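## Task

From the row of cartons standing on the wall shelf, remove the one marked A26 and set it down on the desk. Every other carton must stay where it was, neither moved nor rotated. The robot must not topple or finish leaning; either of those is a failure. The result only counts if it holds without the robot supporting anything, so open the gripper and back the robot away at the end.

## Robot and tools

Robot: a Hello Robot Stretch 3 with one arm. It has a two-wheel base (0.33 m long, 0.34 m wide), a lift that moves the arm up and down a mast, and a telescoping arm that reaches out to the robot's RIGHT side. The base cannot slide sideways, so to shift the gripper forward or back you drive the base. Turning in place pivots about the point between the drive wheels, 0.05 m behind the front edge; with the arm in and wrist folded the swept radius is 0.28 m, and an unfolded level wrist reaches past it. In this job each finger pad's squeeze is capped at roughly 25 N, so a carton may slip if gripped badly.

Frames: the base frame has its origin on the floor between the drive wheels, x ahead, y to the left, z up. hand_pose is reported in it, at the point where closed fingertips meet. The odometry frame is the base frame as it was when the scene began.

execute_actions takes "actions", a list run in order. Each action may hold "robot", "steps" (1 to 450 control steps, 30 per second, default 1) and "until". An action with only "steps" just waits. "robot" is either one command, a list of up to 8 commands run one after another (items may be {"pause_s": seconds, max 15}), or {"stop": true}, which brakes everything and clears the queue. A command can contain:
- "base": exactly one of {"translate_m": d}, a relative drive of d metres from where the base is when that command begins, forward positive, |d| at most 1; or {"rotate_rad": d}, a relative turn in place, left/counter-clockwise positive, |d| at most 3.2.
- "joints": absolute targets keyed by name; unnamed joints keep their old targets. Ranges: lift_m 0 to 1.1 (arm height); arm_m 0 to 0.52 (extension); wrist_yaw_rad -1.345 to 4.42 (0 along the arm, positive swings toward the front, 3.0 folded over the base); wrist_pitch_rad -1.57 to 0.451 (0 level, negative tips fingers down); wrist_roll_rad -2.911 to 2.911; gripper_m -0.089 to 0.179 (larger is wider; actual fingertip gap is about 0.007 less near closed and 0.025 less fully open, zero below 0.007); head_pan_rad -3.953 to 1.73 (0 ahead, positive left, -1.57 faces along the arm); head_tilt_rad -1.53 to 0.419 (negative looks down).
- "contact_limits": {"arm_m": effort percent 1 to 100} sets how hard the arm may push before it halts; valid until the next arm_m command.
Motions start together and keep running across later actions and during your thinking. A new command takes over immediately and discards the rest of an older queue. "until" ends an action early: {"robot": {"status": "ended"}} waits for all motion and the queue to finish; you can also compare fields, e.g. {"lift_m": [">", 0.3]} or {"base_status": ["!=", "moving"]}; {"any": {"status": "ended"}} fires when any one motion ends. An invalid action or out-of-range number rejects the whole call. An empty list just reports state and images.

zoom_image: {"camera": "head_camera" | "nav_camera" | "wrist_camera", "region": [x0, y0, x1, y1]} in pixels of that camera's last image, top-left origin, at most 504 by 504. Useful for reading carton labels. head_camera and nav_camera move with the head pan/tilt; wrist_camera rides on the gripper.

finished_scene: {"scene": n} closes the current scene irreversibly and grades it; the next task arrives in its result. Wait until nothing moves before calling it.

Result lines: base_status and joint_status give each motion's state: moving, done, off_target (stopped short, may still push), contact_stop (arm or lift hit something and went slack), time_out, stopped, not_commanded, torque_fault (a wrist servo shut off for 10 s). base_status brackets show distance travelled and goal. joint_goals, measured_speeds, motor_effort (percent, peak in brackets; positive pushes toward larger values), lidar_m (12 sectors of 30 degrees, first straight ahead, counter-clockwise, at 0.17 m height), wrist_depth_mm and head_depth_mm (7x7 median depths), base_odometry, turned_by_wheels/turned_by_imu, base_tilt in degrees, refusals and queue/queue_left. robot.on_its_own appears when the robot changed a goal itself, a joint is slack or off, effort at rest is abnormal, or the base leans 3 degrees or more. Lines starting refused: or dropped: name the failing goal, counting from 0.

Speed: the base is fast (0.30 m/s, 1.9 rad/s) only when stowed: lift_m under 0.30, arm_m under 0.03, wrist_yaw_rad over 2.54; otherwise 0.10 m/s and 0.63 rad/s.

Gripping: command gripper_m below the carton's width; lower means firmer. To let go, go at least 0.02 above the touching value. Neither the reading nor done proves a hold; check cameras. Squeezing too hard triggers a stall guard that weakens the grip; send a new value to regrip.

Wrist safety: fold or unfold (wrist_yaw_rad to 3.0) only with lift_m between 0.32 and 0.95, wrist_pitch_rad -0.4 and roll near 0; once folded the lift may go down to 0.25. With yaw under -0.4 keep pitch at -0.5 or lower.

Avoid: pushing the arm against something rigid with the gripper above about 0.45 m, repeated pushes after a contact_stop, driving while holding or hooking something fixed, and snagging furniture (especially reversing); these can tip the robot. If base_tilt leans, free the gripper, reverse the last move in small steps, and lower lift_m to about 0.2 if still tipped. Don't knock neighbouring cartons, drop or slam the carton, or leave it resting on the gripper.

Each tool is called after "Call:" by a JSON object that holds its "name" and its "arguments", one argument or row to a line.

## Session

Call:
{"name": "execute_actions", "arguments": {
  "actions": []
}}

Scene clock: 0.00 s.
robot.base_odometry: x=+0.000 y=+0.000 heading=+0.000 (m, m, rad; robot's odometry frame)
robot.turned_by_wheels: +0.000 (rad since the last result)
robot.turned_by_imu: +0.000 (rad since the last result)
robot.base_tilt: forward=-0.5 right=+0.9 (deg)
robot.lidar_m: 1.99 2.13 2.00 2.43 1.72 1.43 1.35 1.87 2.35 2.31 2.47 2.03
robot.head_depth_mm: 1900 1932 1910 1886 1881 1872 1854 / 1885 1944 1907 1919 1888 1897 1882 / 1877 1961 1953 1936 1920 1923 1907 / 1852 1986 1970 1978 1946 1937 1924 / 1839 2020 2000 1982 1979 1958 1955 / 1814 2060 2032 2020 2005 1985 1979 / 1798 2082 2047 2020 2020 1990 1985
robot.base_status: not_commanded
robot.joint_positions: lift_m=+0.335 arm_m=+0.003 wrist_yaw_rad=+2.994 wrist_pitch_rad=-0.331 wrist_roll_rad=+0.000 gripper_m=+0.037 head_pan_rad=-0.004 head_tilt_rad=-0.019
robot.joint_goals: lift_m=+0.335 arm_m=+0.003 wrist_yaw_rad=+2.994 wrist_pitch_rad=-0.331 wrist_roll_rad=+0.000 gripper_m=+0.037 head_pan_rad=-0.004 head_tilt_rad=-0.019
robot.joint_status: lift_m=not_commanded arm_m=not_commanded wrist_yaw_rad=not_commanded wrist_pitch_rad=not_commanded wrist_roll_rad=not_commanded gripper_m=not_commanded head_pan_rad=not_commanded head_tilt_rad=not_commanded
robot.measured_speeds: translate_m=+0.000 rotate_rad=+0.000 lift_m=+0.000 arm_m=+0.000 wrist_yaw_rad=+0.000 wrist_pitch_rad=+0.000 wrist_roll_rad=+0.000 head_pan_rad=+0.000 head_tilt_rad=+0.000
robot: refusals=0 queue=idle queue_left=0
robot.motor_effort: left_wheel=-1 right_wheel=+0 lift_m=+31 arm_m=+1 wrist_yaw_rad=+0 wrist_pitch_rad=+7 wrist_roll_rad=+0 gripper_m=+0 head_pan_rad=+0 head_tilt_rad=+0 (%)
robot.hand_pose: x=+0.0131 y=+0.0841 z=+0.3674 quat_wxyz=(+0.168, +0.704, +0.065, +0.687) (m; robot's base frame)
robot.wrist_depth_mm: - - - - - - - / - - - - - - - / - - - - - - - / 933 914 927 916 898 888 885 / 725 723 - 705 712 701 701 / 595 589 569 587 577 578 578 / 506 508 - 511 492 495 485
pictures: head_camera (sideways: a quarter turn clockwise sets it upright), nav_camera (sideways: a quarter turn counterclockwise sets it upright), wrist_camera
camera_calibration (this result's frames):
head_camera: T_world_to_cam=[[0.0132689, 0.0302649, -0.999454, 1.31733], [-0.0226536, 0.999294, 0.0299594, -0.0371139], [0.999655, 0.0222437, 0.0139451, -0.0695382], [0, 0, 0, 1]] pos_world=[0.0511939, -0.00123442, 1.31869]
nav_camera: T_world_to_cam=[[0.0555154, 0.0473731, 0.997333, -1.26361], [-0.020542, -0.998608, 0.0485771, -0.014453], [0.998246, -0.023184, -0.054465, 0.0195127], [0, 0, 0, 1]] pos_world=[0.0503745, 0.0458807, 1.26201]
wrist_camera: T_world_to_cam=[[0.978672, -0.204623, -0.0181665, 0.00286007], [-0.123988, -0.517862, -0.846432, 0.376113], [0.163792, 0.830631, -0.532188, 0.288561], [0, 0, 0, 1]] pos_world=[-0.00342966, -0.0443283, 0.471975]
Images, in order (width x height): head_camera 896x504, nav_camera 672x504, wrist_camera 644x364.

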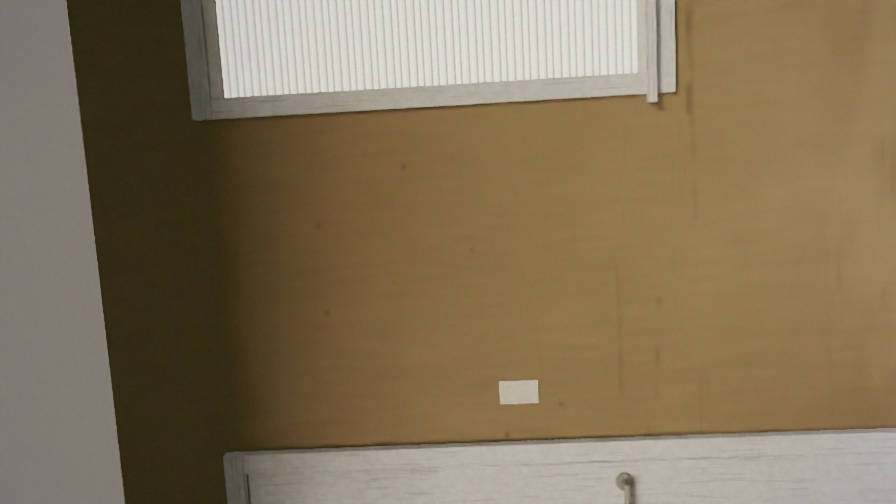

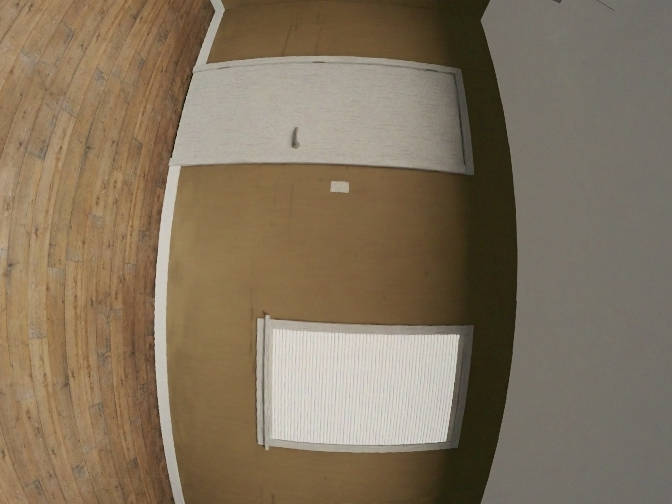

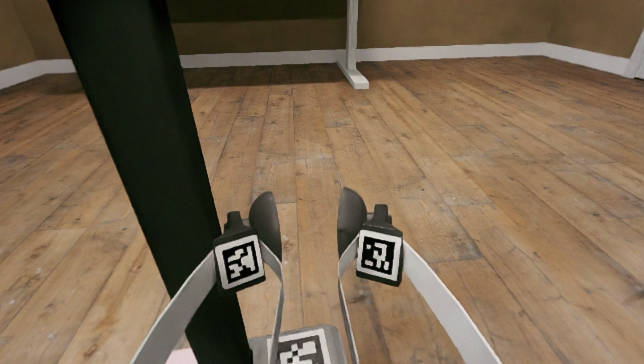

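Call:
{"name": "execute_actions", "arguments": {
  "actions": [
    {"robot":{"joints":{"head_pan_rad":-1.7,"head_tilt_rad":-0.4,"lift_m":0.28}},"steps":450,"until":{"robot":{"status":"ended"}}}
  ]
}}

Scene clock: 1.57 s.
robot.base_odometry: x=+0.000 y=+0.000 heading=+0.000 (m, m, rad; robot's odometry frame)
robot.turned_by_wheels: +0.000 (rad since the last result)
robot.turned_by_imu: +0.000 (rad since the last result)
robot.base_tilt: forward=-0.5 right=+0.8 (deg)
robot.lidar_m: 2.00 2.13 2.00 2.43 1.72 1.42 1.35 1.87 2.35 2.30 2.47 2.02
robot.head_depth_mm: 2040 2131 2270 2399 2484 1870 1489 / 2021 2136 2259 2397 2489 1865 1510 / 2027 2134 2251 2398 2507 1888 1513 / 2021 2118 2237 2403 2481 1918 1517 / 2011 2120 2207 2254 2468 1907 1534 / 2014 2127 2240 2115 2501 1941 1544 / 2014 2125 2229 2129 2499 1949 1554
robot.base_status: not_commanded
robot.joint_positions: lift_m=+0.280 arm_m=+0.003 wrist_yaw_rad=+2.994 wrist_pitch_rad=-0.332 wrist_roll_rad=+0.000 gripper_m=+0.037 head_pan_rad=-1.693 head_tilt_rad=-0.395
robot.joint_goals: lift_m=+0.280 arm_m=+0.003 wrist_yaw_rad=+2.994 wrist_pitch_rad=-0.332 wrist_roll_rad=+0.000 gripper_m=+0.037 head_pan_rad=-1.700 head_tilt_rad=-0.400
robot.joint_status: lift_m=done arm_m=not_commanded wrist_yaw_rad=not_commanded wrist_pitch_rad=not_commanded wrist_roll_rad=not_commanded gripper_m=not_commanded head_pan_rad=done head_tilt_rad=done
robot.measured_speeds: translate_m=+0.000 rotate_rad=+0.000 lift_m=+0.000 arm_m=+0.000 wrist_yaw_rad=+0.000 wrist_pitch_rad=+0.000 wrist_roll_rad=+0.000 head_pan_rad=+0.000 head_tilt_rad=+0.000
robot: refusals=0 queue=done queue_left=0
robot.motor_effort: left_wheel=+0(1) right_wheel=-1(0) lift_m=+21(30) arm_m=+1(0) wrist_yaw_rad=+0(0) wrist_pitch_rad=+7(7) wrist_roll_rad=+0(0) gripper_m=+0(0) head_pan_rad=-4(35) head_tilt_rad=-2(17) (%)
robot.hand_pose: x=+0.0131 y=+0.0840 z=+0.3129 quat_wxyz=(+0.168, +0.704, +0.065, +0.687) (m; robot's base frame)
robot.wrist_depth_mm: - - - - - - - / - - - - - - - / - - - - - - - / 837 801 812 803 797 787 767 / 646 637 - 630 618 621 617 / 526 526 - 524 507 507 509 / 448 - - - 437 433 433
pictures: head_camera (sideways: a quarter turn clockwise sets it upright), nav_camera (sideways: a quarter turn counterclockwise sets it upright), wrist_camera
camera_calibration (this result's frames):
head_camera: T_world_to_cam=[[0.0732779, 0.348644, -0.934386, 1.23177], [0.993437, -0.108022, 0.0376032, -0.0532467], [-0.0878238, -0.931009, -0.354272, 0.416389], [0, 0, 0, 1]] pos_world=[-0.00079574, -0.047541, 1.30047]
nav_camera: T_world_to_cam=[[-0.00360846, -0.42057, 0.907253, -1.14551], [-0.991544, 0.119197, 0.0513116, -0.0120652], [-0.129722, -0.899396, -0.417444, 0.498835], [0, 0, 0, 1]] pos_world=[0.048613, -0.0316772, 1.24812]
wrist_camera: T_world_to_cam=[[0.978671, -0.204634, -0.0181329, 0.00185702], [-0.124059, -0.518341, -0.846127, 0.329912], [0.163747, 0.83033, -0.532672, 0.259796], [0, 0, 0, 1]] pos_world=[-0.00342971, -0.0443292, 0.417567]
Images, in order (width x height): head_camera 896x504, nav_camera 672x504, wrist_camera 644x364.

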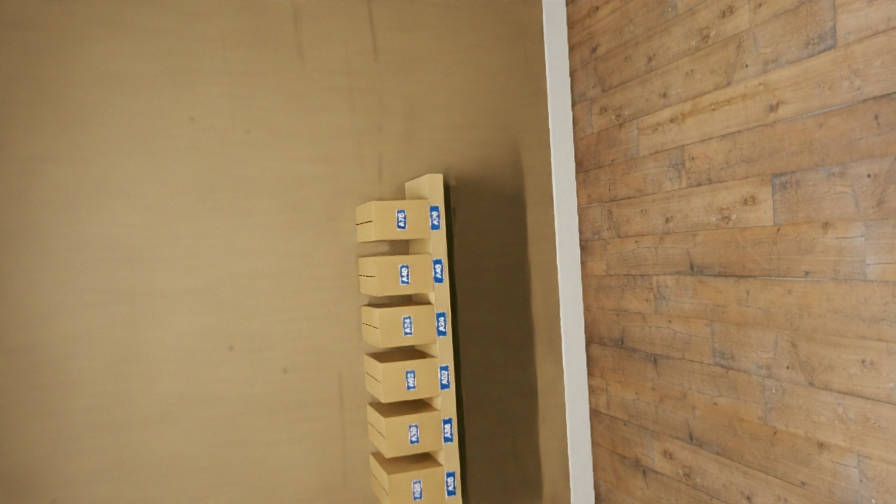

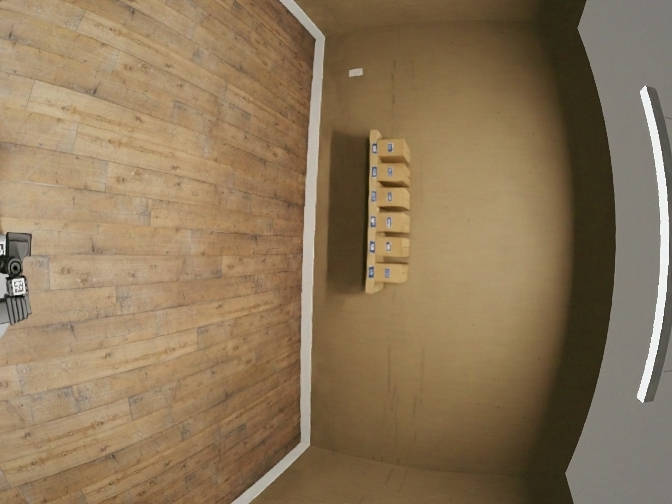

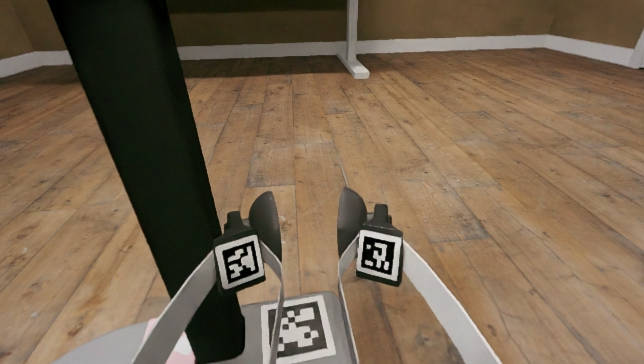

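Call:
{"name": "execute_actions", "arguments": {
  "actions": [
    {"robot":[{"base":{"rotate_rad":-1.204},"joints":{"wrist_pitch_rad":-0.4}},{"base":{"translate_m":1}}],"steps":450,"until":{"robot":{"translate_m":[">",0.75]}}},
    {"robot":[{"base":{"translate_m":0.95}},{"base":{"rotate_rad":1.112},"joints":{"lift_m":0.96,"head_pan_rad":-1.6,"head_tilt_rad":-0.7}}],"steps":450,"until":{"robot":{"lift_m":[">",0.4]}}},
    {"robot":{"joints":{"wrist_yaw_rad":0}},"steps":450,"until":{"robot":{"wrist_yaw_rad":["<",0.1]}}},
    {"robot":[{"joints":{"wrist_pitch_rad":-1.2,"lift_m":0.96,"gripper_m":0.165}},{"joints":{"arm_m":0.36}}],"steps":450,"until":{"robot":{"status":"ended"}}}
  ]
}}

Scene clock: 21.97 s.
robot.base_odometry: x=+0.613 y=-1.595 heading=-0.092 (m, m, rad; robot's odometry frame)
robot.turned_by_wheels: -0.092 (rad since the last result)
robot.turned_by_imu: -0.087 (rad since the last result)
robot.base_tilt: forward=-0.5 right=+1.1 (deg)
robot.lidar_m: 1.24 1.29 1.78 3.89 3.33 2.55 2.51 1.11 0.82 0.79 0.83 1.14
robot.head_depth_mm: 670 724 - 719 725 1304 1217 / 668 707 843 802 779 1296 1223 / 665 - 855 734 718 1284 1230 / 664 722 811 762 751 1280 1236 / 663 733 818 926 1025 1265 1243 / 659 729 814 924 1067 1265 1253 / 658 728 810 924 1064 1255 1256
robot.base_status: done (rotate_rad +1.1119 of +1.1120)
robot.joint_positions: lift_m=+0.960 arm_m=+0.360 wrist_yaw_rad=+0.002 wrist_pitch_rad=-1.202 wrist_roll_rad=+0.000 gripper_m=+0.165 head_pan_rad=-1.607 head_tilt_rad=-0.692
robot.joint_goals: lift_m=+0.960 arm_m=+0.360 wrist_yaw_rad=+0.000 wrist_pitch_rad=-1.200 wrist_roll_rad=+0.000 gripper_m=+0.165 head_pan_rad=-1.600 head_tilt_rad=-0.700
robot.joint_status: lift_m=done arm_m=done wrist_yaw_rad=done wrist_pitch_rad=done wrist_roll_rad=not_commanded gripper_m=done head_pan_rad=done head_tilt_rad=done
robot.measured_speeds: translate_m=+0.000 rotate_rad=+0.000 lift_m=+0.000 arm_m=+0.000 wrist_yaw_rad=+0.000 wrist_pitch_rad=+0.000 wrist_roll_rad=+0.000 head_pan_rad=+0.000 head_tilt_rad=+0.000
robot: refusals=0 queue=done queue_left=0
robot.motor_effort: left_wheel=-3(10) right_wheel=+2(7) lift_m=+40(44) arm_m=+5(6) wrist_yaw_rad=-2(6) wrist_pitch_rad=+0(7) wrist_roll_rad=+0(1) gripper_m=+1(100) head_pan_rad=+3(13) head_tilt_rad=-2(16) (%)
robot.hand_pose: x=-0.0215 y=-0.5743 z=+0.8506 quat_wxyz=(+0.583, +0.400, -0.582, -0.400) (m; robot's base frame)
robot.wrist_depth_mm: 348 351 338 192 194 210 199 / 466 469 376 187 190 212 194 / 701 712 365 182 185 214 189 / - - 357 178 180 214 185 / 981 - 349 173 175 - 179 / 952 966 976 989 987 - - / 909 945 949 962 970 987 993
pictures: head_camera (sideways: a quarter turn clockwise sets it upright), nav_camera (sideways: a quarter turn counterclockwise sets it upright), wrist_camera
camera_calibration (this result's frames):
head_camera: T_world_to_cam=[[0.0524312, 0.611284, -0.789673, 1.04317], [0.998621, -0.0340451, 0.0399504, -0.0563191], [-0.00246344, -0.790679, -0.612226, 0.751508], [0, 0, 0, 1]] pos_world=[0.00339833, -0.045386, 1.2861]
nav_camera: T_world_to_cam=[[0.0235342, -0.66629, 0.745322, -0.934533], [-0.998651, 0.0188529, 0.048387, -0.00819493], [-0.0462912, -0.745455, -0.664947, 0.820337], [0, 0, 0, 1]] pos_world=[0.051784, -0.010991, 1.2424]
wrist_camera: T_world_to_cam=[[-0.998145, 0.050773, 0.0335957, -0.0290348], [0.0456421, 0.989242, -0.138985, 0.707333], [-0.040291, -0.137194, -0.989724, 0.927201], [0, 0, 0, 1]] pos_world=[-0.0239072, -0.571043, 1.01696]
Images, in order (width x height): head_camera 896x504, nav_camera 672x504, wrist_camera 644x364.

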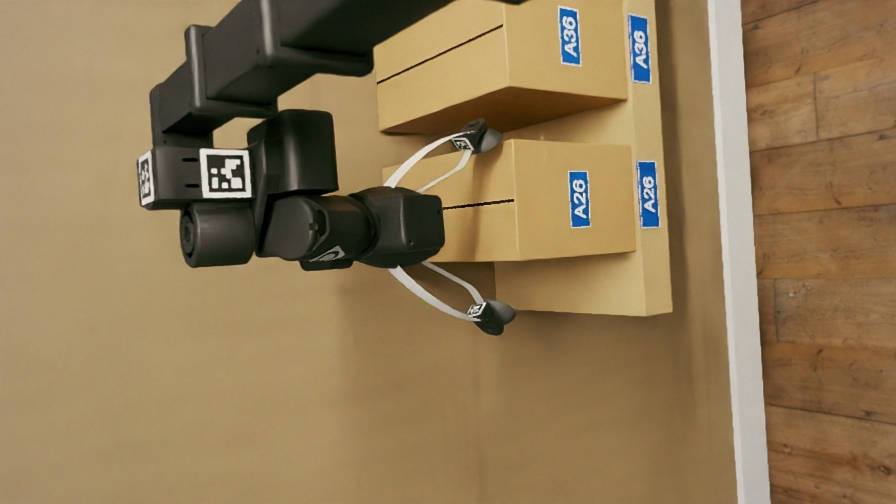

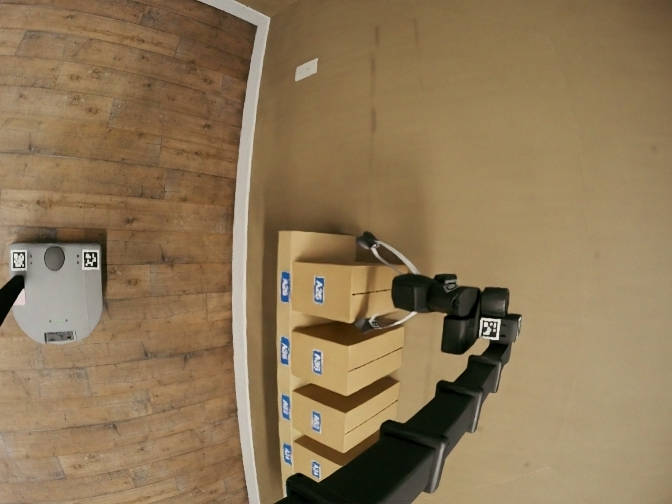

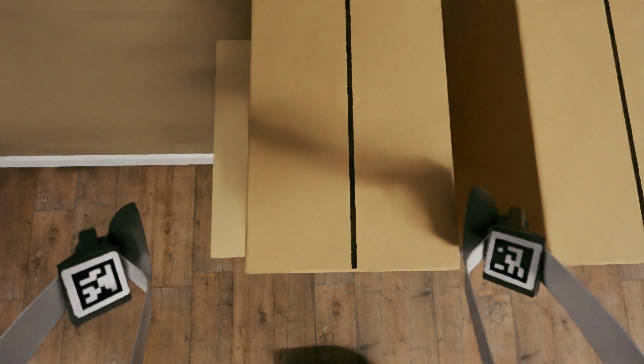

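Call:
{"name": "execute_actions", "arguments": {
  "actions": [
    {"robot":[{"base":{"translate_m":-0.022},"joints":{"arm_m":0.457}},{"joints":{"lift_m":0.914}}],"steps":450,"until":{"robot":{"status":"ended"}}}
  ]
}}

Scene clock: 25.37 s.
robot.base_odometry: x=+0.591 y=-1.593 heading=-0.092 (m, m, rad; robot's odometry frame)
robot.turned_by_wheels: +0.000 (rad since the last result)
robot.turned_by_imu: -0.001 (rad since the last result)
robot.base_tilt: forward=-0.7 right=+1.0 (deg)
robot.lidar_m: 1.26 1.31 1.81 3.49 3.30 2.52 2.49 1.11 0.82 0.79 0.82 1.14
robot.head_depth_mm: 669 740 802 - 743 1295 1215 / 666 722 859 761 758 1291 1221 / 663 712 855 787 733 1290 1227 / 664 723 806 737 717 1276 1237 / 660 729 817 928 914 1266 1244 / 658 729 815 924 1068 1263 1246 / 658 727 811 924 1064 1257 1253
robot.base_status: done (translate_m -0.0220 of -0.0220)
robot.joint_positions: lift_m=+0.914 arm_m=+0.457 wrist_yaw_rad=+0.002 wrist_pitch_rad=-1.203 wrist_roll_rad=+0.000 gripper_m=+0.165 head_pan_rad=-1.607 head_tilt_rad=-0.692
robot.joint_goals: lift_m=+0.914 arm_m=+0.457 wrist_yaw_rad=+0.000 wrist_pitch_rad=-1.200 wrist_roll_rad=+0.000 gripper_m=+0.165 head_pan_rad=-1.600 head_tilt_rad=-0.700
robot.joint_status: lift_m=done arm_m=done wrist_yaw_rad=done wrist_pitch_rad=done wrist_roll_rad=not_commanded gripper_m=done head_pan_rad=done head_tilt_rad=done
robot.measured_speeds: translate_m=+0.000 rotate_rad=+0.000 lift_m=+0.000 arm_m=+0.000 wrist_yaw_rad=+0.000 wrist_pitch_rad=+0.000 wrist_roll_rad=+0.000 head_pan_rad=+0.000 head_tilt_rad=+0.000
robot: refusals=0 queue=done queue_left=0
robot.motor_effort: left_wheel=-2(7) right_wheel=+2(4) lift_m=+22(38) arm_m=+6(5) wrist_yaw_rad=-2(2) wrist_pitch_rad=+1(0) wrist_roll_rad=+0(0) gripper_m=+1(1) head_pan_rad=+3(3) head_tilt_rad=-3(3) (%)
robot.hand_pose: x=-0.0215 y=-0.6713 z=+0.8054 quat_wxyz=(+0.583, +0.400, -0.582, -0.400) (m; robot's base frame)
robot.wrist_depth_mm: 201 202 140 142 144 178 148 / 267 270 137 138 140 179 144 / 398 408 133 135 136 180 140 / 791 815 130 131 133 181 137 / 928 939 127 128 130 - 134 / 915 920 124 125 126 190 130 / 908 906 121 122 123 167 134
pictures: head_camera (sideways: a quarter turn clockwise sets it upright), nav_camera (sideways: a quarter turn counterclockwise sets it upright), wrist_camera
camera_calibration (this result's frames):
head_camera: T_world_to_cam=[[0.0524311, 0.611284, -0.789673, 1.04317], [0.998622, -0.0340448, 0.0399504, -0.0563191], [-0.00246324, -0.790679, -0.612226, 0.751508], [0, 0, 0, 1]] pos_world=[0.00339834, -0.045386, 1.2861]
nav_camera: T_world_to_cam=[[0.0235343, -0.66629, 0.745322, -0.934533], [-0.998651, 0.0188526, 0.048387, -0.00819493], [-0.046291, -0.745455, -0.664947, 0.820337], [0, 0, 0, 1]] pos_world=[0.051784, -0.010991, 1.2424]
wrist_camera: T_world_to_cam=[[-0.998145, 0.0507703, 0.033601, -0.0225978], [0.0456428, 0.989256, -0.138886, 0.796914], [-0.0402913, -0.137095, -0.989738, 0.869219], [0, 0, 0, 1]] pos_world=[-0.0239073, -0.668039, 0.971739]
Images, in order (width x height): head_camera 896x504, nav_camera 672x504, wrist_camera 644x364.

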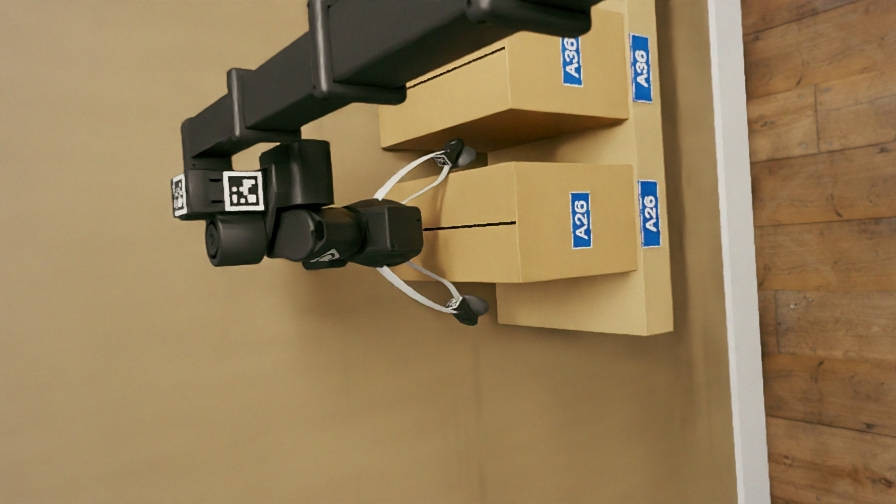

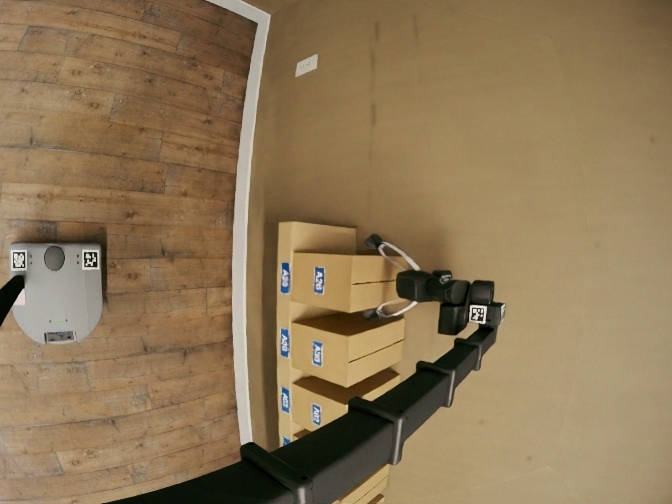

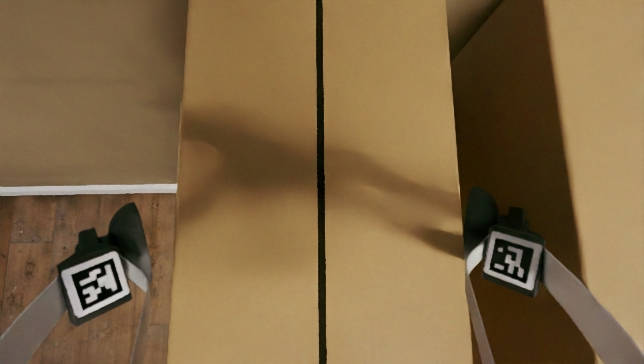

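Call:
{"name": "execute_actions", "arguments": {
  "actions": [
    {"robot":[{"base":{"translate_m":-0.004},"joints":{"arm_m":0.45}},{"joints":{"gripper_m":0.091,"head_pan_rad":1.5,"head_tilt_rad":-0.3}},{"pause_s":1.5},{"joints":{"lift_m":0.945}},{"base":{"translate_m":0.02}}],"steps":450,"until":{"robot":{"status":"ended"}}}
  ]
}}

Scene clock: 31.90 s.
robot.base_odometry: x=+0.607 y=-1.594 heading=-0.092 (m, m, rad; robot's odometry frame)
robot.turned_by_wheels: +0.000 (rad since the last result)
robot.turned_by_imu: -0.001 (rad since the last result)
robot.base_tilt: forward=-0.4 right=+1.0 (deg)
robot.lidar_m: 1.24 1.29 1.79 3.50 3.32 2.54 2.50 1.11 0.82 0.79 0.83 1.14
robot.head_depth_mm: 3175 3314 3432 3523 2937 2092 1625 / 3538 3750 3854 - 2942 2102 1631 / 3555 3690 3839 - 2984 2137 1642 / 3514 3663 3811 - 3037 2145 1652 / 3503 3658 3815 - 3103 2155 1682 / 3519 3587 3775 - 3126 2180 1678 / 3479 3620 3744 3910 3193 2213 1825
robot.base_status: done (translate_m +0.0200 of +0.0200)
robot.joint_positions: lift_m=+0.945 arm_m=+0.450 wrist_yaw_rad=+0.001 wrist_pitch_rad=-1.207 wrist_roll_rad=+0.002 gripper_m=+0.092 head_pan_rad=+1.493 head_tilt_rad=-0.310
robot.joint_goals: lift_m=+0.945 arm_m=+0.450 wrist_yaw_rad=+0.000 wrist_pitch_rad=-1.200 wrist_roll_rad=+0.002 gripper_m=+0.091 head_pan_rad=+1.500 head_tilt_rad=-0.300
robot.joint_status: lift_m=done arm_m=done wrist_yaw_rad=done wrist_pitch_rad=done wrist_roll_rad=not_commanded gripper_m=off_target head_pan_rad=done head_tilt_rad=done
robot.measured_speeds: translate_m=+0.000 rotate_rad=+0.000 lift_m=+0.000 arm_m=+0.000 wrist_yaw_rad=+0.000 wrist_pitch_rad=+0.000 wrist_roll_rad=+0.000 head_pan_rad=+0.000 head_tilt_rad=+0.000
robot: refusals=0 queue=done queue_left=0
robot.motor_effort: left_wheel=-2(6) right_wheel=+1(7) lift_m=+42(42) arm_m=-2(3) wrist_yaw_rad=-1(2) wrist_pitch_rad=+2(4) wrist_roll_rad=+0(1) gripper_m=-57(100) head_pan_rad=+3(39) head_tilt_rad=+3(21) (%)
robot.hand_pose: x=-0.0215 y=-0.6640 z=+0.8353 quat_wxyz=(+0.582, +0.401, -0.582, -0.402) (m; robot's base frame)
robot.wrist_depth_mm: 212 213 141 143 144 202 180 / 283 284 138 139 141 204 176 / 424 430 135 136 138 205 172 / 849 811 132 133 135 206 167 / 976 966 129 131 132 183 164 / 949 - 127 128 129 224 160 / 910 920 124 125 126 210 157
pictures: head_camera (sideways: a quarter turn clockwise sets it upright), nav_camera (sideways: a quarter turn counterclockwise sets it upright), wrist_camera
camera_calibration (this result's frames):
head_camera: T_world_to_cam=[[-0.051583, -0.271173, -0.961147, 1.26748], [-0.997474, 0.0610477, 0.0363089, -0.0394212], [0.0488298, 0.960593, -0.273637, 0.310613], [0, 0, 0, 1]] pos_world=[0.0108916, 0.0477411, 1.30466]
nav_camera: T_world_to_cam=[[-0.0210238, 0.342032, 0.939453, -1.18742], [0.99549, -0.0797797, 0.0513237, -0.0242076], [0.0925036, 0.936295, -0.338813, 0.395152], [0, 0, 0, 1]] pos_world=[-0.0374187, 0.0342266, 1.25065]
wrist_camera: T_world_to_cam=[[-0.998069, 0.0524292, 0.0333192, -0.0226695], [0.0474855, 0.989715, -0.134943, 0.790917], [-0.0400515, -0.133101, -0.990293, 0.902914], [0, 0, 0, 1]] pos_world=[-0.0240197, -0.661415, 1.00163]
Images, in order (width x height): head_camera 896x504, nav_camera 672x504, wrist_camera 644x364.

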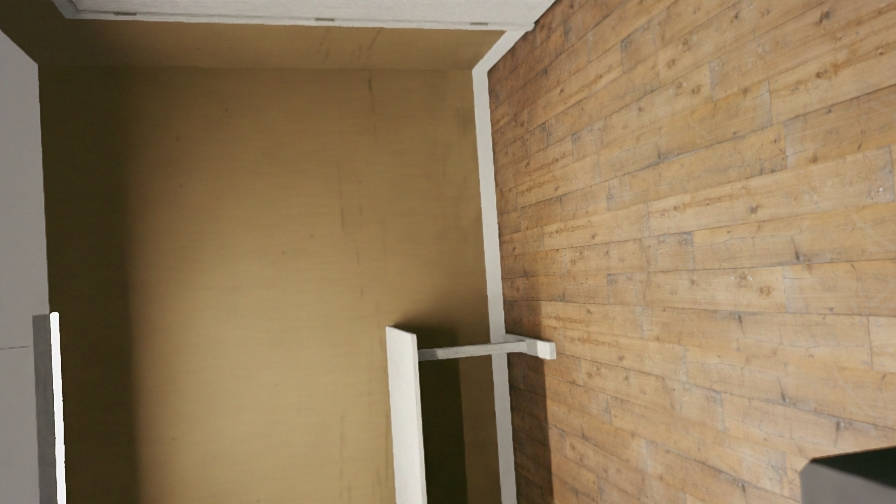

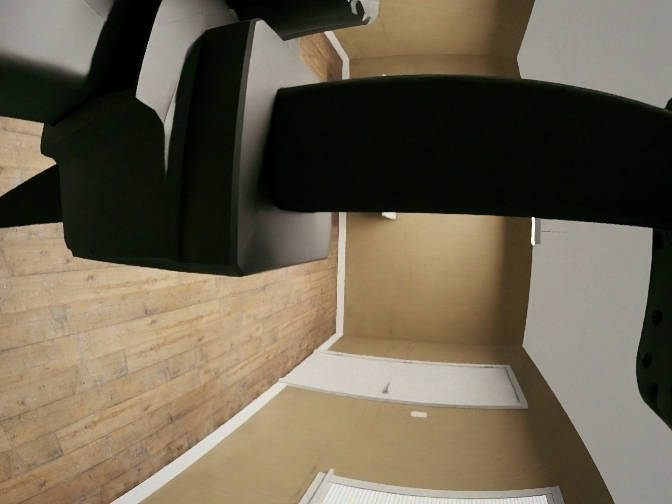

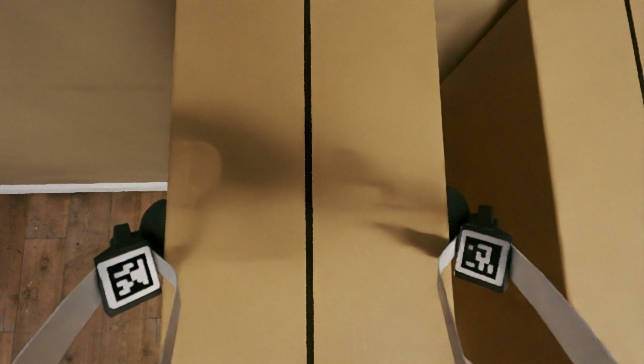

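Call:
{"name": "execute_actions", "arguments": {
  "actions": [
    {"robot":[{"joints":{"arm_m":0.12,"head_pan_rad":-1.4,"head_tilt_rad":-0.8}},{"base":{"rotate_rad":1.77},"joints":{"lift_m":1.05}},{"base":{"translate_m":1}}],"steps":450,"until":{"robot":{"translate_m":[">",0.9]}}},
    {"steps":450,"until":{"robot":{"translate_m":[">",0.9]}}},
    {"robot":{"base":{"translate_m":1}},"steps":450,"until":{"robot":{"translate_m":[">",0.9]}}},
    {"robot":[{"base":{"translate_m":0.95}},{"base":{"rotate_rad":1.37}}],"steps":450,"until":{"robot":{"status":"ended"}}}
  ]
}}

Scene clock: 71.03 s.
robot.base_odometry: x=+0.313 y=+1.144 heading=+3.048 (m, m, rad; robot's odometry frame)
robot.turned_by_wheels: +3.140 (rad since the last result)
robot.turned_by_imu: +3.154 (rad since the last result)
robot.base_tilt: forward=-0.4 right=+1.0 (deg)
robot.lidar_m: 1.48 1.63 2.78 3.44 2.55 1.89 1.82 1.76 0.84 0.84 1.34 1.29
robot.head_depth_mm: - - - - 373 341 423 / 1093 1217 1016 - 383 345 440 / 1115 1245 1058 774 386 353 1117 / 1130 1260 1066 846 1477 1363 1187 / 1158 1284 1082 852 1490 1364 1186 / 1177 1304 1094 862 1497 1373 1202 / 1200 1333 1107 868 1543 1380 1203
robot.base_status: done (rotate_rad +1.3699 of +1.3700)
robot.joint_positions: lift_m=+1.050 arm_m=+0.120 wrist_yaw_rad=+0.001 wrist_pitch_rad=-1.207 wrist_roll_rad=+0.002 gripper_m=+0.092 head_pan_rad=-1.393 head_tilt_rad=-0.790
robot.joint_goals: lift_m=+1.050 arm_m=+0.120 wrist_yaw_rad=+0.000 wrist_pitch_rad=-1.200 wrist_roll_rad=+0.002 gripper_m=+0.091 head_pan_rad=-1.400 head_tilt_rad=-0.800
robot.joint_status: lift_m=done arm_m=done wrist_yaw_rad=done wrist_pitch_rad=done wrist_roll_rad=not_commanded gripper_m=off_target head_pan_rad=done head_tilt_rad=done
robot.measured_speeds: translate_m=+0.000 rotate_rad=+0.000 lift_m=+0.000 arm_m=+0.000 wrist_yaw_rad=+0.000 wrist_pitch_rad=+0.000 wrist_roll_rad=+0.000 head_pan_rad=+0.000 head_tilt_rad=+0.000
robot: refusals=0 queue=done queue_left=0
robot.motor_effort: left_wheel=-3(7) right_wheel=+2(6) lift_m=+42(44) arm_m=-4(4) wrist_yaw_rad=-1(2) wrist_pitch_rad=+3(3) wrist_roll_rad=-1(0) gripper_m=-58(58) head_pan_rad=-3(35) head_tilt_rad=-4(23) (%)
robot.hand_pose: x=-0.0215 y=-0.3339 z=+0.9402 quat_wxyz=(+0.582, +0.402, -0.582, -0.402) (m; robot's base frame)
robot.wrist_depth_mm: 407 409 141 143 145 433 - / 392 400 138 139 141 420 - / - - 135 136 137 - - / - - 132 134 135 - - / - - 129 131 132 - - / - - 127 128 129 - - / - - 124 125 127 - -
pictures: head_camera (sideways: a quarter turn clockwise sets it upright), nav_camera (sideways: a quarter turn counterclockwise sets it upright), wrist_camera
camera_calibration (this result's frames):
head_camera: T_world_to_cam=[[-0.0916864, 0.681861, -0.725712, 0.960679], [0.98379, 0.174814, 0.0399587, -0.0562344], [0.154111, -0.710285, -0.686837, 0.847605], [0, 0, 0, 1]] pos_world=[0.0127789, -0.043178, 1.28159]
nav_camera: T_world_to_cam=[[0.176782, -0.714958, 0.676449, -0.845713], [-0.979074, -0.198128, 0.0464618, -0.00580191], [0.100805, -0.670508, -0.735022, 0.910581], [0, 0, 0, 1]] pos_world=[0.0520345, 0.00475283, 1.24165]
wrist_camera: T_world_to_cam=[[-0.99807, 0.0523707, 0.0333809, -0.0435525], [0.0474575, 0.989845, -0.133998, 0.47748], [-0.0400594, -0.132155, -0.990419, 1.0512], [0, 0, 0, 1]] pos_world=[-0.0240182, -0.33143, 1.10656]
Images, in order (width x height): head_camera 896x504, nav_camera 672x504, wrist_camera 644x364.

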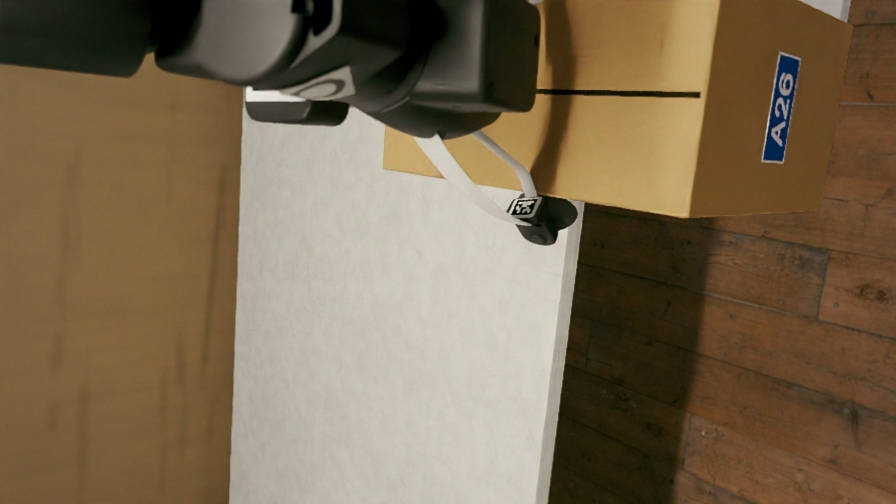

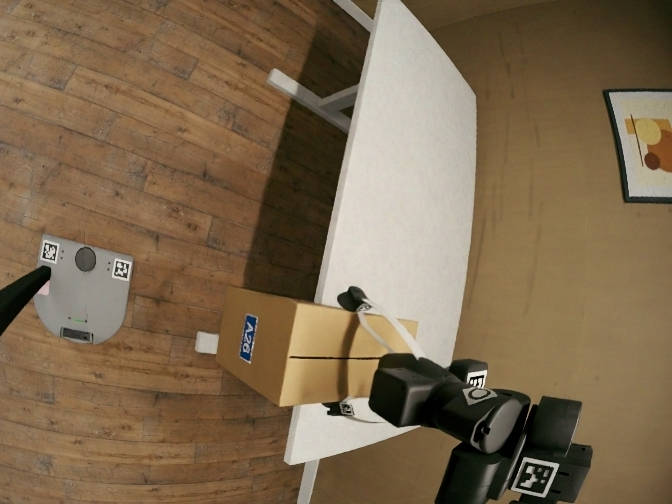

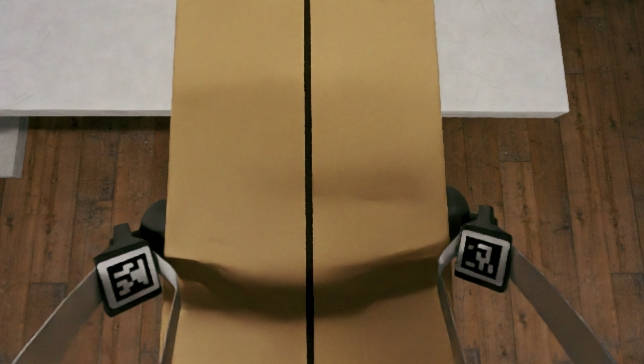

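Call:
{"name": "execute_actions", "arguments": {
  "actions": [
    {"robot":[{"joints":{"arm_m":0.48,"lift_m":1.01,"head_pan_rad":-1.5}},{"joints":{"lift_m":0.98}}],"steps":450,"until":{"robot":{"status":"ended"}}}
  ]
}}

Scene clock: 75.80 s.
robot.base_odometry: x=+0.313 y=+1.144 heading=+3.048 (m, m, rad; robot's odometry frame)
robot.turned_by_wheels: +0.000 (rad since the last result)
robot.turned_by_imu: -0.001 (rad since the last result)
robot.base_tilt: forward=-0.5 right=+0.9 (deg)
robot.lidar_m: 1.48 1.63 2.78 3.43 2.54 1.89 1.82 1.76 0.84 0.84 1.33 1.29
robot.head_depth_mm: - 1218 1037 825 720 1322 1160 / - 1225 769 762 745 1344 1172 / 1105 - 717 707 749 1348 1179 / 1113 1250 1073 823 757 1356 1187 / 1121 1272 1078 853 761 1363 1189 / 1134 1275 1093 858 768 1373 1196 / 1145 1291 1106 870 775 1378 1203
robot.base_status: done (rotate_rad +1.3699 of +1.3700)
robot.joint_positions: lift_m=+0.980 arm_m=+0.480 wrist_yaw_rad=+0.001 wrist_pitch_rad=-1.208 wrist_roll_rad=+0.002 gripper_m=+0.092 head_pan_rad=-1.493 head_tilt_rad=-0.790
robot.joint_goals: lift_m=+0.980 arm_m=+0.480 wrist_yaw_rad=+0.000 wrist_pitch_rad=-1.200 wrist_roll_rad=+0.002 gripper_m=+0.091 head_pan_rad=-1.500 head_tilt_rad=-0.800
robot.joint_status: lift_m=done arm_m=done wrist_yaw_rad=done wrist_pitch_rad=done wrist_roll_rad=not_commanded gripper_m=off_target head_pan_rad=done head_tilt_rad=done
robot.measured_speeds: translate_m=+0.000 rotate_rad=+0.000 lift_m=+0.000 arm_m=+0.000 wrist_yaw_rad=+0.000 wrist_pitch_rad=+0.000 wrist_roll_rad=+0.000 head_pan_rad=+0.000 head_tilt_rad=+0.000
robot: refusals=0 queue=done queue_left=0
robot.motor_effort: left_wheel=-2(3) right_wheel=+2(2) lift_m=+23(42) arm_m=+5(7) wrist_yaw_rad=-2(2) wrist_pitch_rad=+3(3) wrist_roll_rad=+0(0) gripper_m=-58(58) head_pan_rad=-3(15) head_tilt_rad=-3(3) (%)
robot.hand_pose: x=-0.0215 y=-0.6930 z=+0.8710 quat_wxyz=(+0.582, +0.402, -0.582, -0.402) (m; robot's base frame)
robot.wrist_depth_mm: 331 332 142 144 145 354 357 / 324 324 139 140 142 342 345 / 315 318 136 137 139 335 340 / 309 310 132 134 135 325 329 / 303 303 130 131 132 318 321 / 294 - 127 128 129 307 314 / 288 288 124 125 126 304 307
pictures: head_camera (sideways: a quarter turn clockwise sets it upright), nav_camera (sideways: a quarter turn counterclockwise sets it upright), wrist_camera
camera_calibration (this result's frames):
head_camera: T_world_to_cam=[[-0.023064, 0.687755, -0.725577, 0.960083], [0.99634, 0.0755683, 0.0399583, -0.0563104], [0.0823121, -0.721999, -0.68698, 0.84823], [0, 0, 0, 1]] pos_world=[0.00842813, -0.0436255, 1.28158]
nav_camera: T_world_to_cam=[[0.104423, -0.729184, 0.676304, -0.845082], [-0.993977, -0.0992543, 0.0464575, -0.00570535], [0.03325, -0.677082, -0.735156, 0.911167], [0, 0, 0, 1]] pos_world=[0.0522786, 0.00014825, 1.24165]
wrist_camera: T_world_to_cam=[[-0.99807, 0.0523585, 0.0334013, -0.0224619], [0.0474582, 0.989896, -0.133616, 0.823374], [-0.0400597, -0.131773, -0.99047, 0.935506], [0, 0, 0, 1]] pos_world=[-0.0240182, -0.690605, 1.03736]
Images, in order (width x height): head_camera 896x504, nav_camera 672x504, wrist_camera 644x364.

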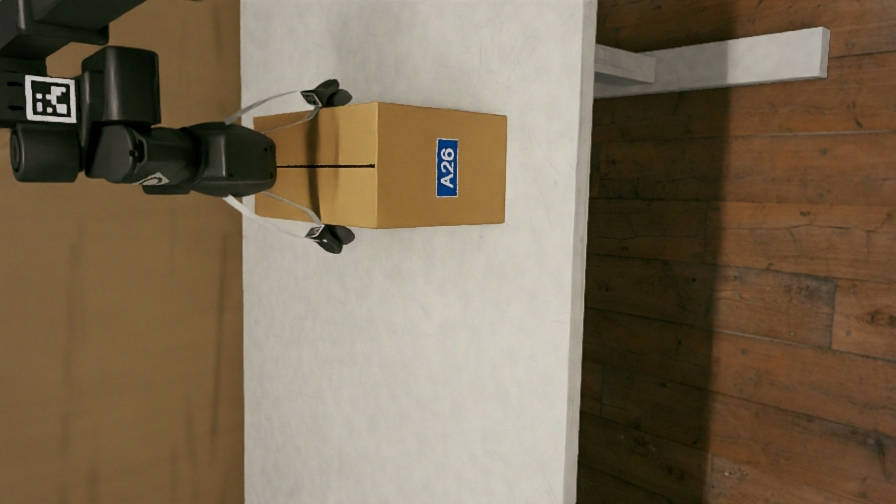

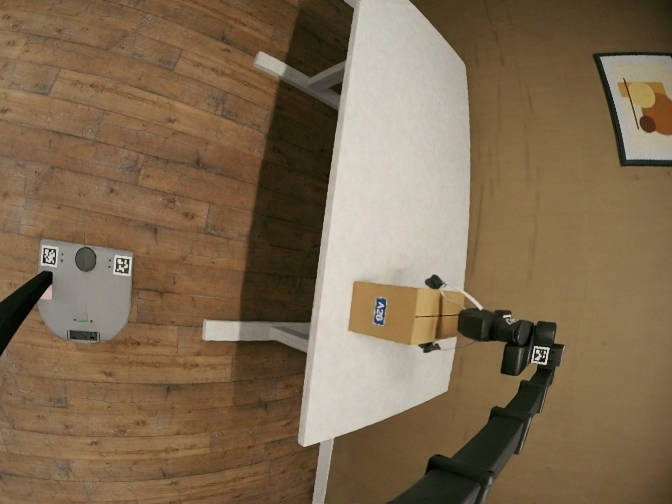

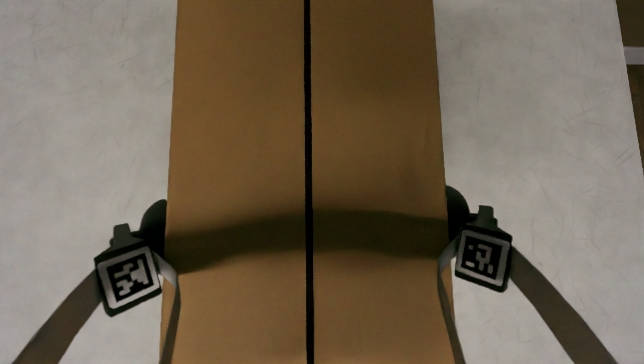

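Call:
{"name": "execute_actions", "arguments": {
  "actions": [
    {"robot":{"joints":{"gripper_m":0.17}},"steps":150,"until":{"robot":{"gripper_m":[">",0.155]}}},
    {"robot":[{"joints":{"lift_m":1.04}},{"joints":{"arm_m":0.08}}],"steps":450,"until":{"robot":{"status":"ended"}}}
  ]
}}

Scene clock: 82.67 s.
robot.base_odometry: x=+0.313 y=+1.144 heading=+3.048 (m, m, rad; robot's odometry frame)
robot.turned_by_wheels: +0.000 (rad since the last result)
robot.turned_by_imu: -0.001 (rad since the last result)
robot.base_tilt: forward=-0.5 right=+0.9 (deg)
robot.lidar_m: 1.48 1.62 2.79 3.44 2.53 1.90 1.82 1.77 0.84 0.84 1.34 1.29
robot.head_depth_mm: 1045 - - - 1323 1328 1158 / 1059 - - - - 1337 1173 / 1102 1242 764 693 1470 1344 1180 / 1117 1249 1068 824 1119 1362 1187 / 1124 1267 1080 855 744 1367 1188 / 1134 1275 1093 862 769 1373 1194 / 1146 1289 1104 870 774 1386 1200
robot.base_status: done (rotate_rad +1.3699 of +1.3700)
robot.joint_positions: lift_m=+1.040 arm_m=+0.080 wrist_yaw_rad=+0.001 wrist_pitch_rad=-1.207 wrist_roll_rad=+0.002 gripper_m=+0.170 head_pan_rad=-1.493 head_tilt_rad=-0.790
robot.joint_goals: lift_m=+1.040 arm_m=+0.080 wrist_yaw_rad=+0.000 wrist_pitch_rad=-1.200 wrist_roll_rad=+0.002 gripper_m=+0.170 head_pan_rad=-1.500 head_tilt_rad=-0.800
robot.joint_status: lift_m=done arm_m=done wrist_yaw_rad=done wrist_pitch_rad=done wrist_roll_rad=not_commanded gripper_m=off_target head_pan_rad=done head_tilt_rad=done
robot.measured_speeds: translate_m=+0.000 rotate_rad=+0.000 lift_m=+0.000 arm_m=+0.000 wrist_yaw_rad=+0.000 wrist_pitch_rad=+0.000 wrist_roll_rad=+0.000 head_pan_rad=+0.000 head_tilt_rad=+0.000
robot: refusals=0 queue=done queue_left=0
robot.motor_effort: left_wheel=-2(2) right_wheel=+2(2) lift_m=+41(41) arm_m=-3(4) wrist_yaw_rad=-2(2) wrist_pitch_rad=+2(3) wrist_roll_rad=-1(0) gripper_m=+1(100) head_pan_rad=-3(3) head_tilt_rad=-3(3) (%)
robot.hand_pose: x=-0.0215 y=-0.2941 z=+0.9303 quat_wxyz=(+0.582, +0.401, -0.582, -0.402) (m; robot's base frame)
robot.wrist_depth_mm: 399 401 404 411 413 421 - / 391 395 398 402 407 413 - / - - - - - - - / - - - - - - - / - - - - - - - / - - - - - - - / 999 - - - - - -
pictures: head_camera (sideways: a quarter turn clockwise sets it upright), nav_camera (sideways: a quarter turn counterclockwise sets it upright), wrist_camera
camera_calibration (this result's frames):
head_camera: T_world_to_cam=[[-0.0230632, 0.687758, -0.725574, 0.96008], [0.99634, 0.0755666, 0.0399583, -0.0563104], [0.0823108, -0.721997, -0.686983, 0.848233], [0, 0, 0, 1]] pos_world=[0.00842806, -0.0436254, 1.28158]
nav_camera: T_world_to_cam=[[0.104422, -0.729187, 0.676301, -0.845078], [-0.993977, -0.0992529, 0.0464574, -0.00570524], [0.0332487, -0.677079, -0.735159, 0.91117], [0, 0, 0, 1]] pos_world=[0.0522786, 0.000148415, 1.24165]
wrist_camera: T_world_to_cam=[[-0.99807, 0.0524002, 0.0333372, -0.0452575], [0.0474599, 0.989735, -0.134806, 0.437481], [-0.0400589, -0.132963, -0.990311, 1.04633], [0, 0, 0, 1]] pos_world=[-0.0240182, -0.291496, 1.09667]
Images, in order (width x height): head_camera 896x504, nav_camera 672x504, wrist_camera 644x364.

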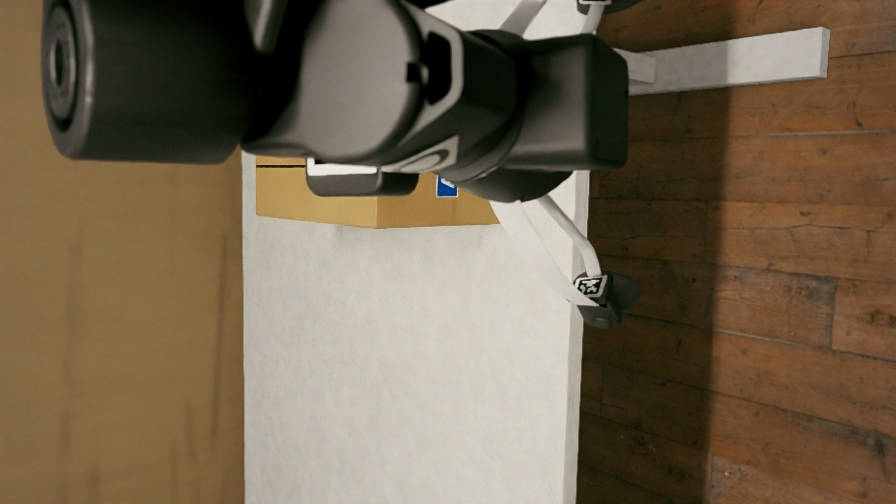

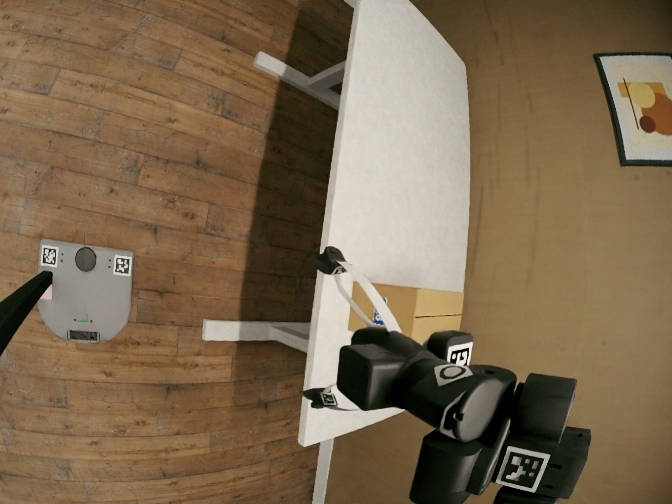

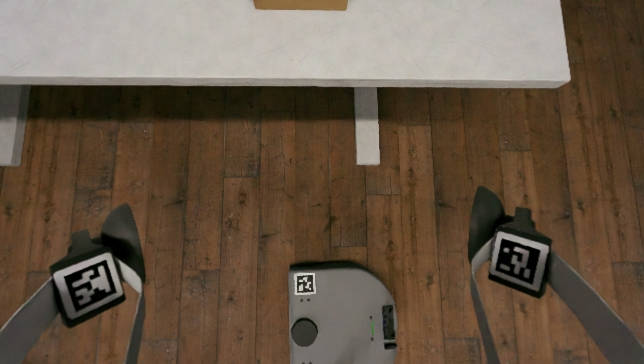

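Call:
{"name": "finished_scene", "arguments": {
  "scene": 2
}}

The scene is finished: the task was done.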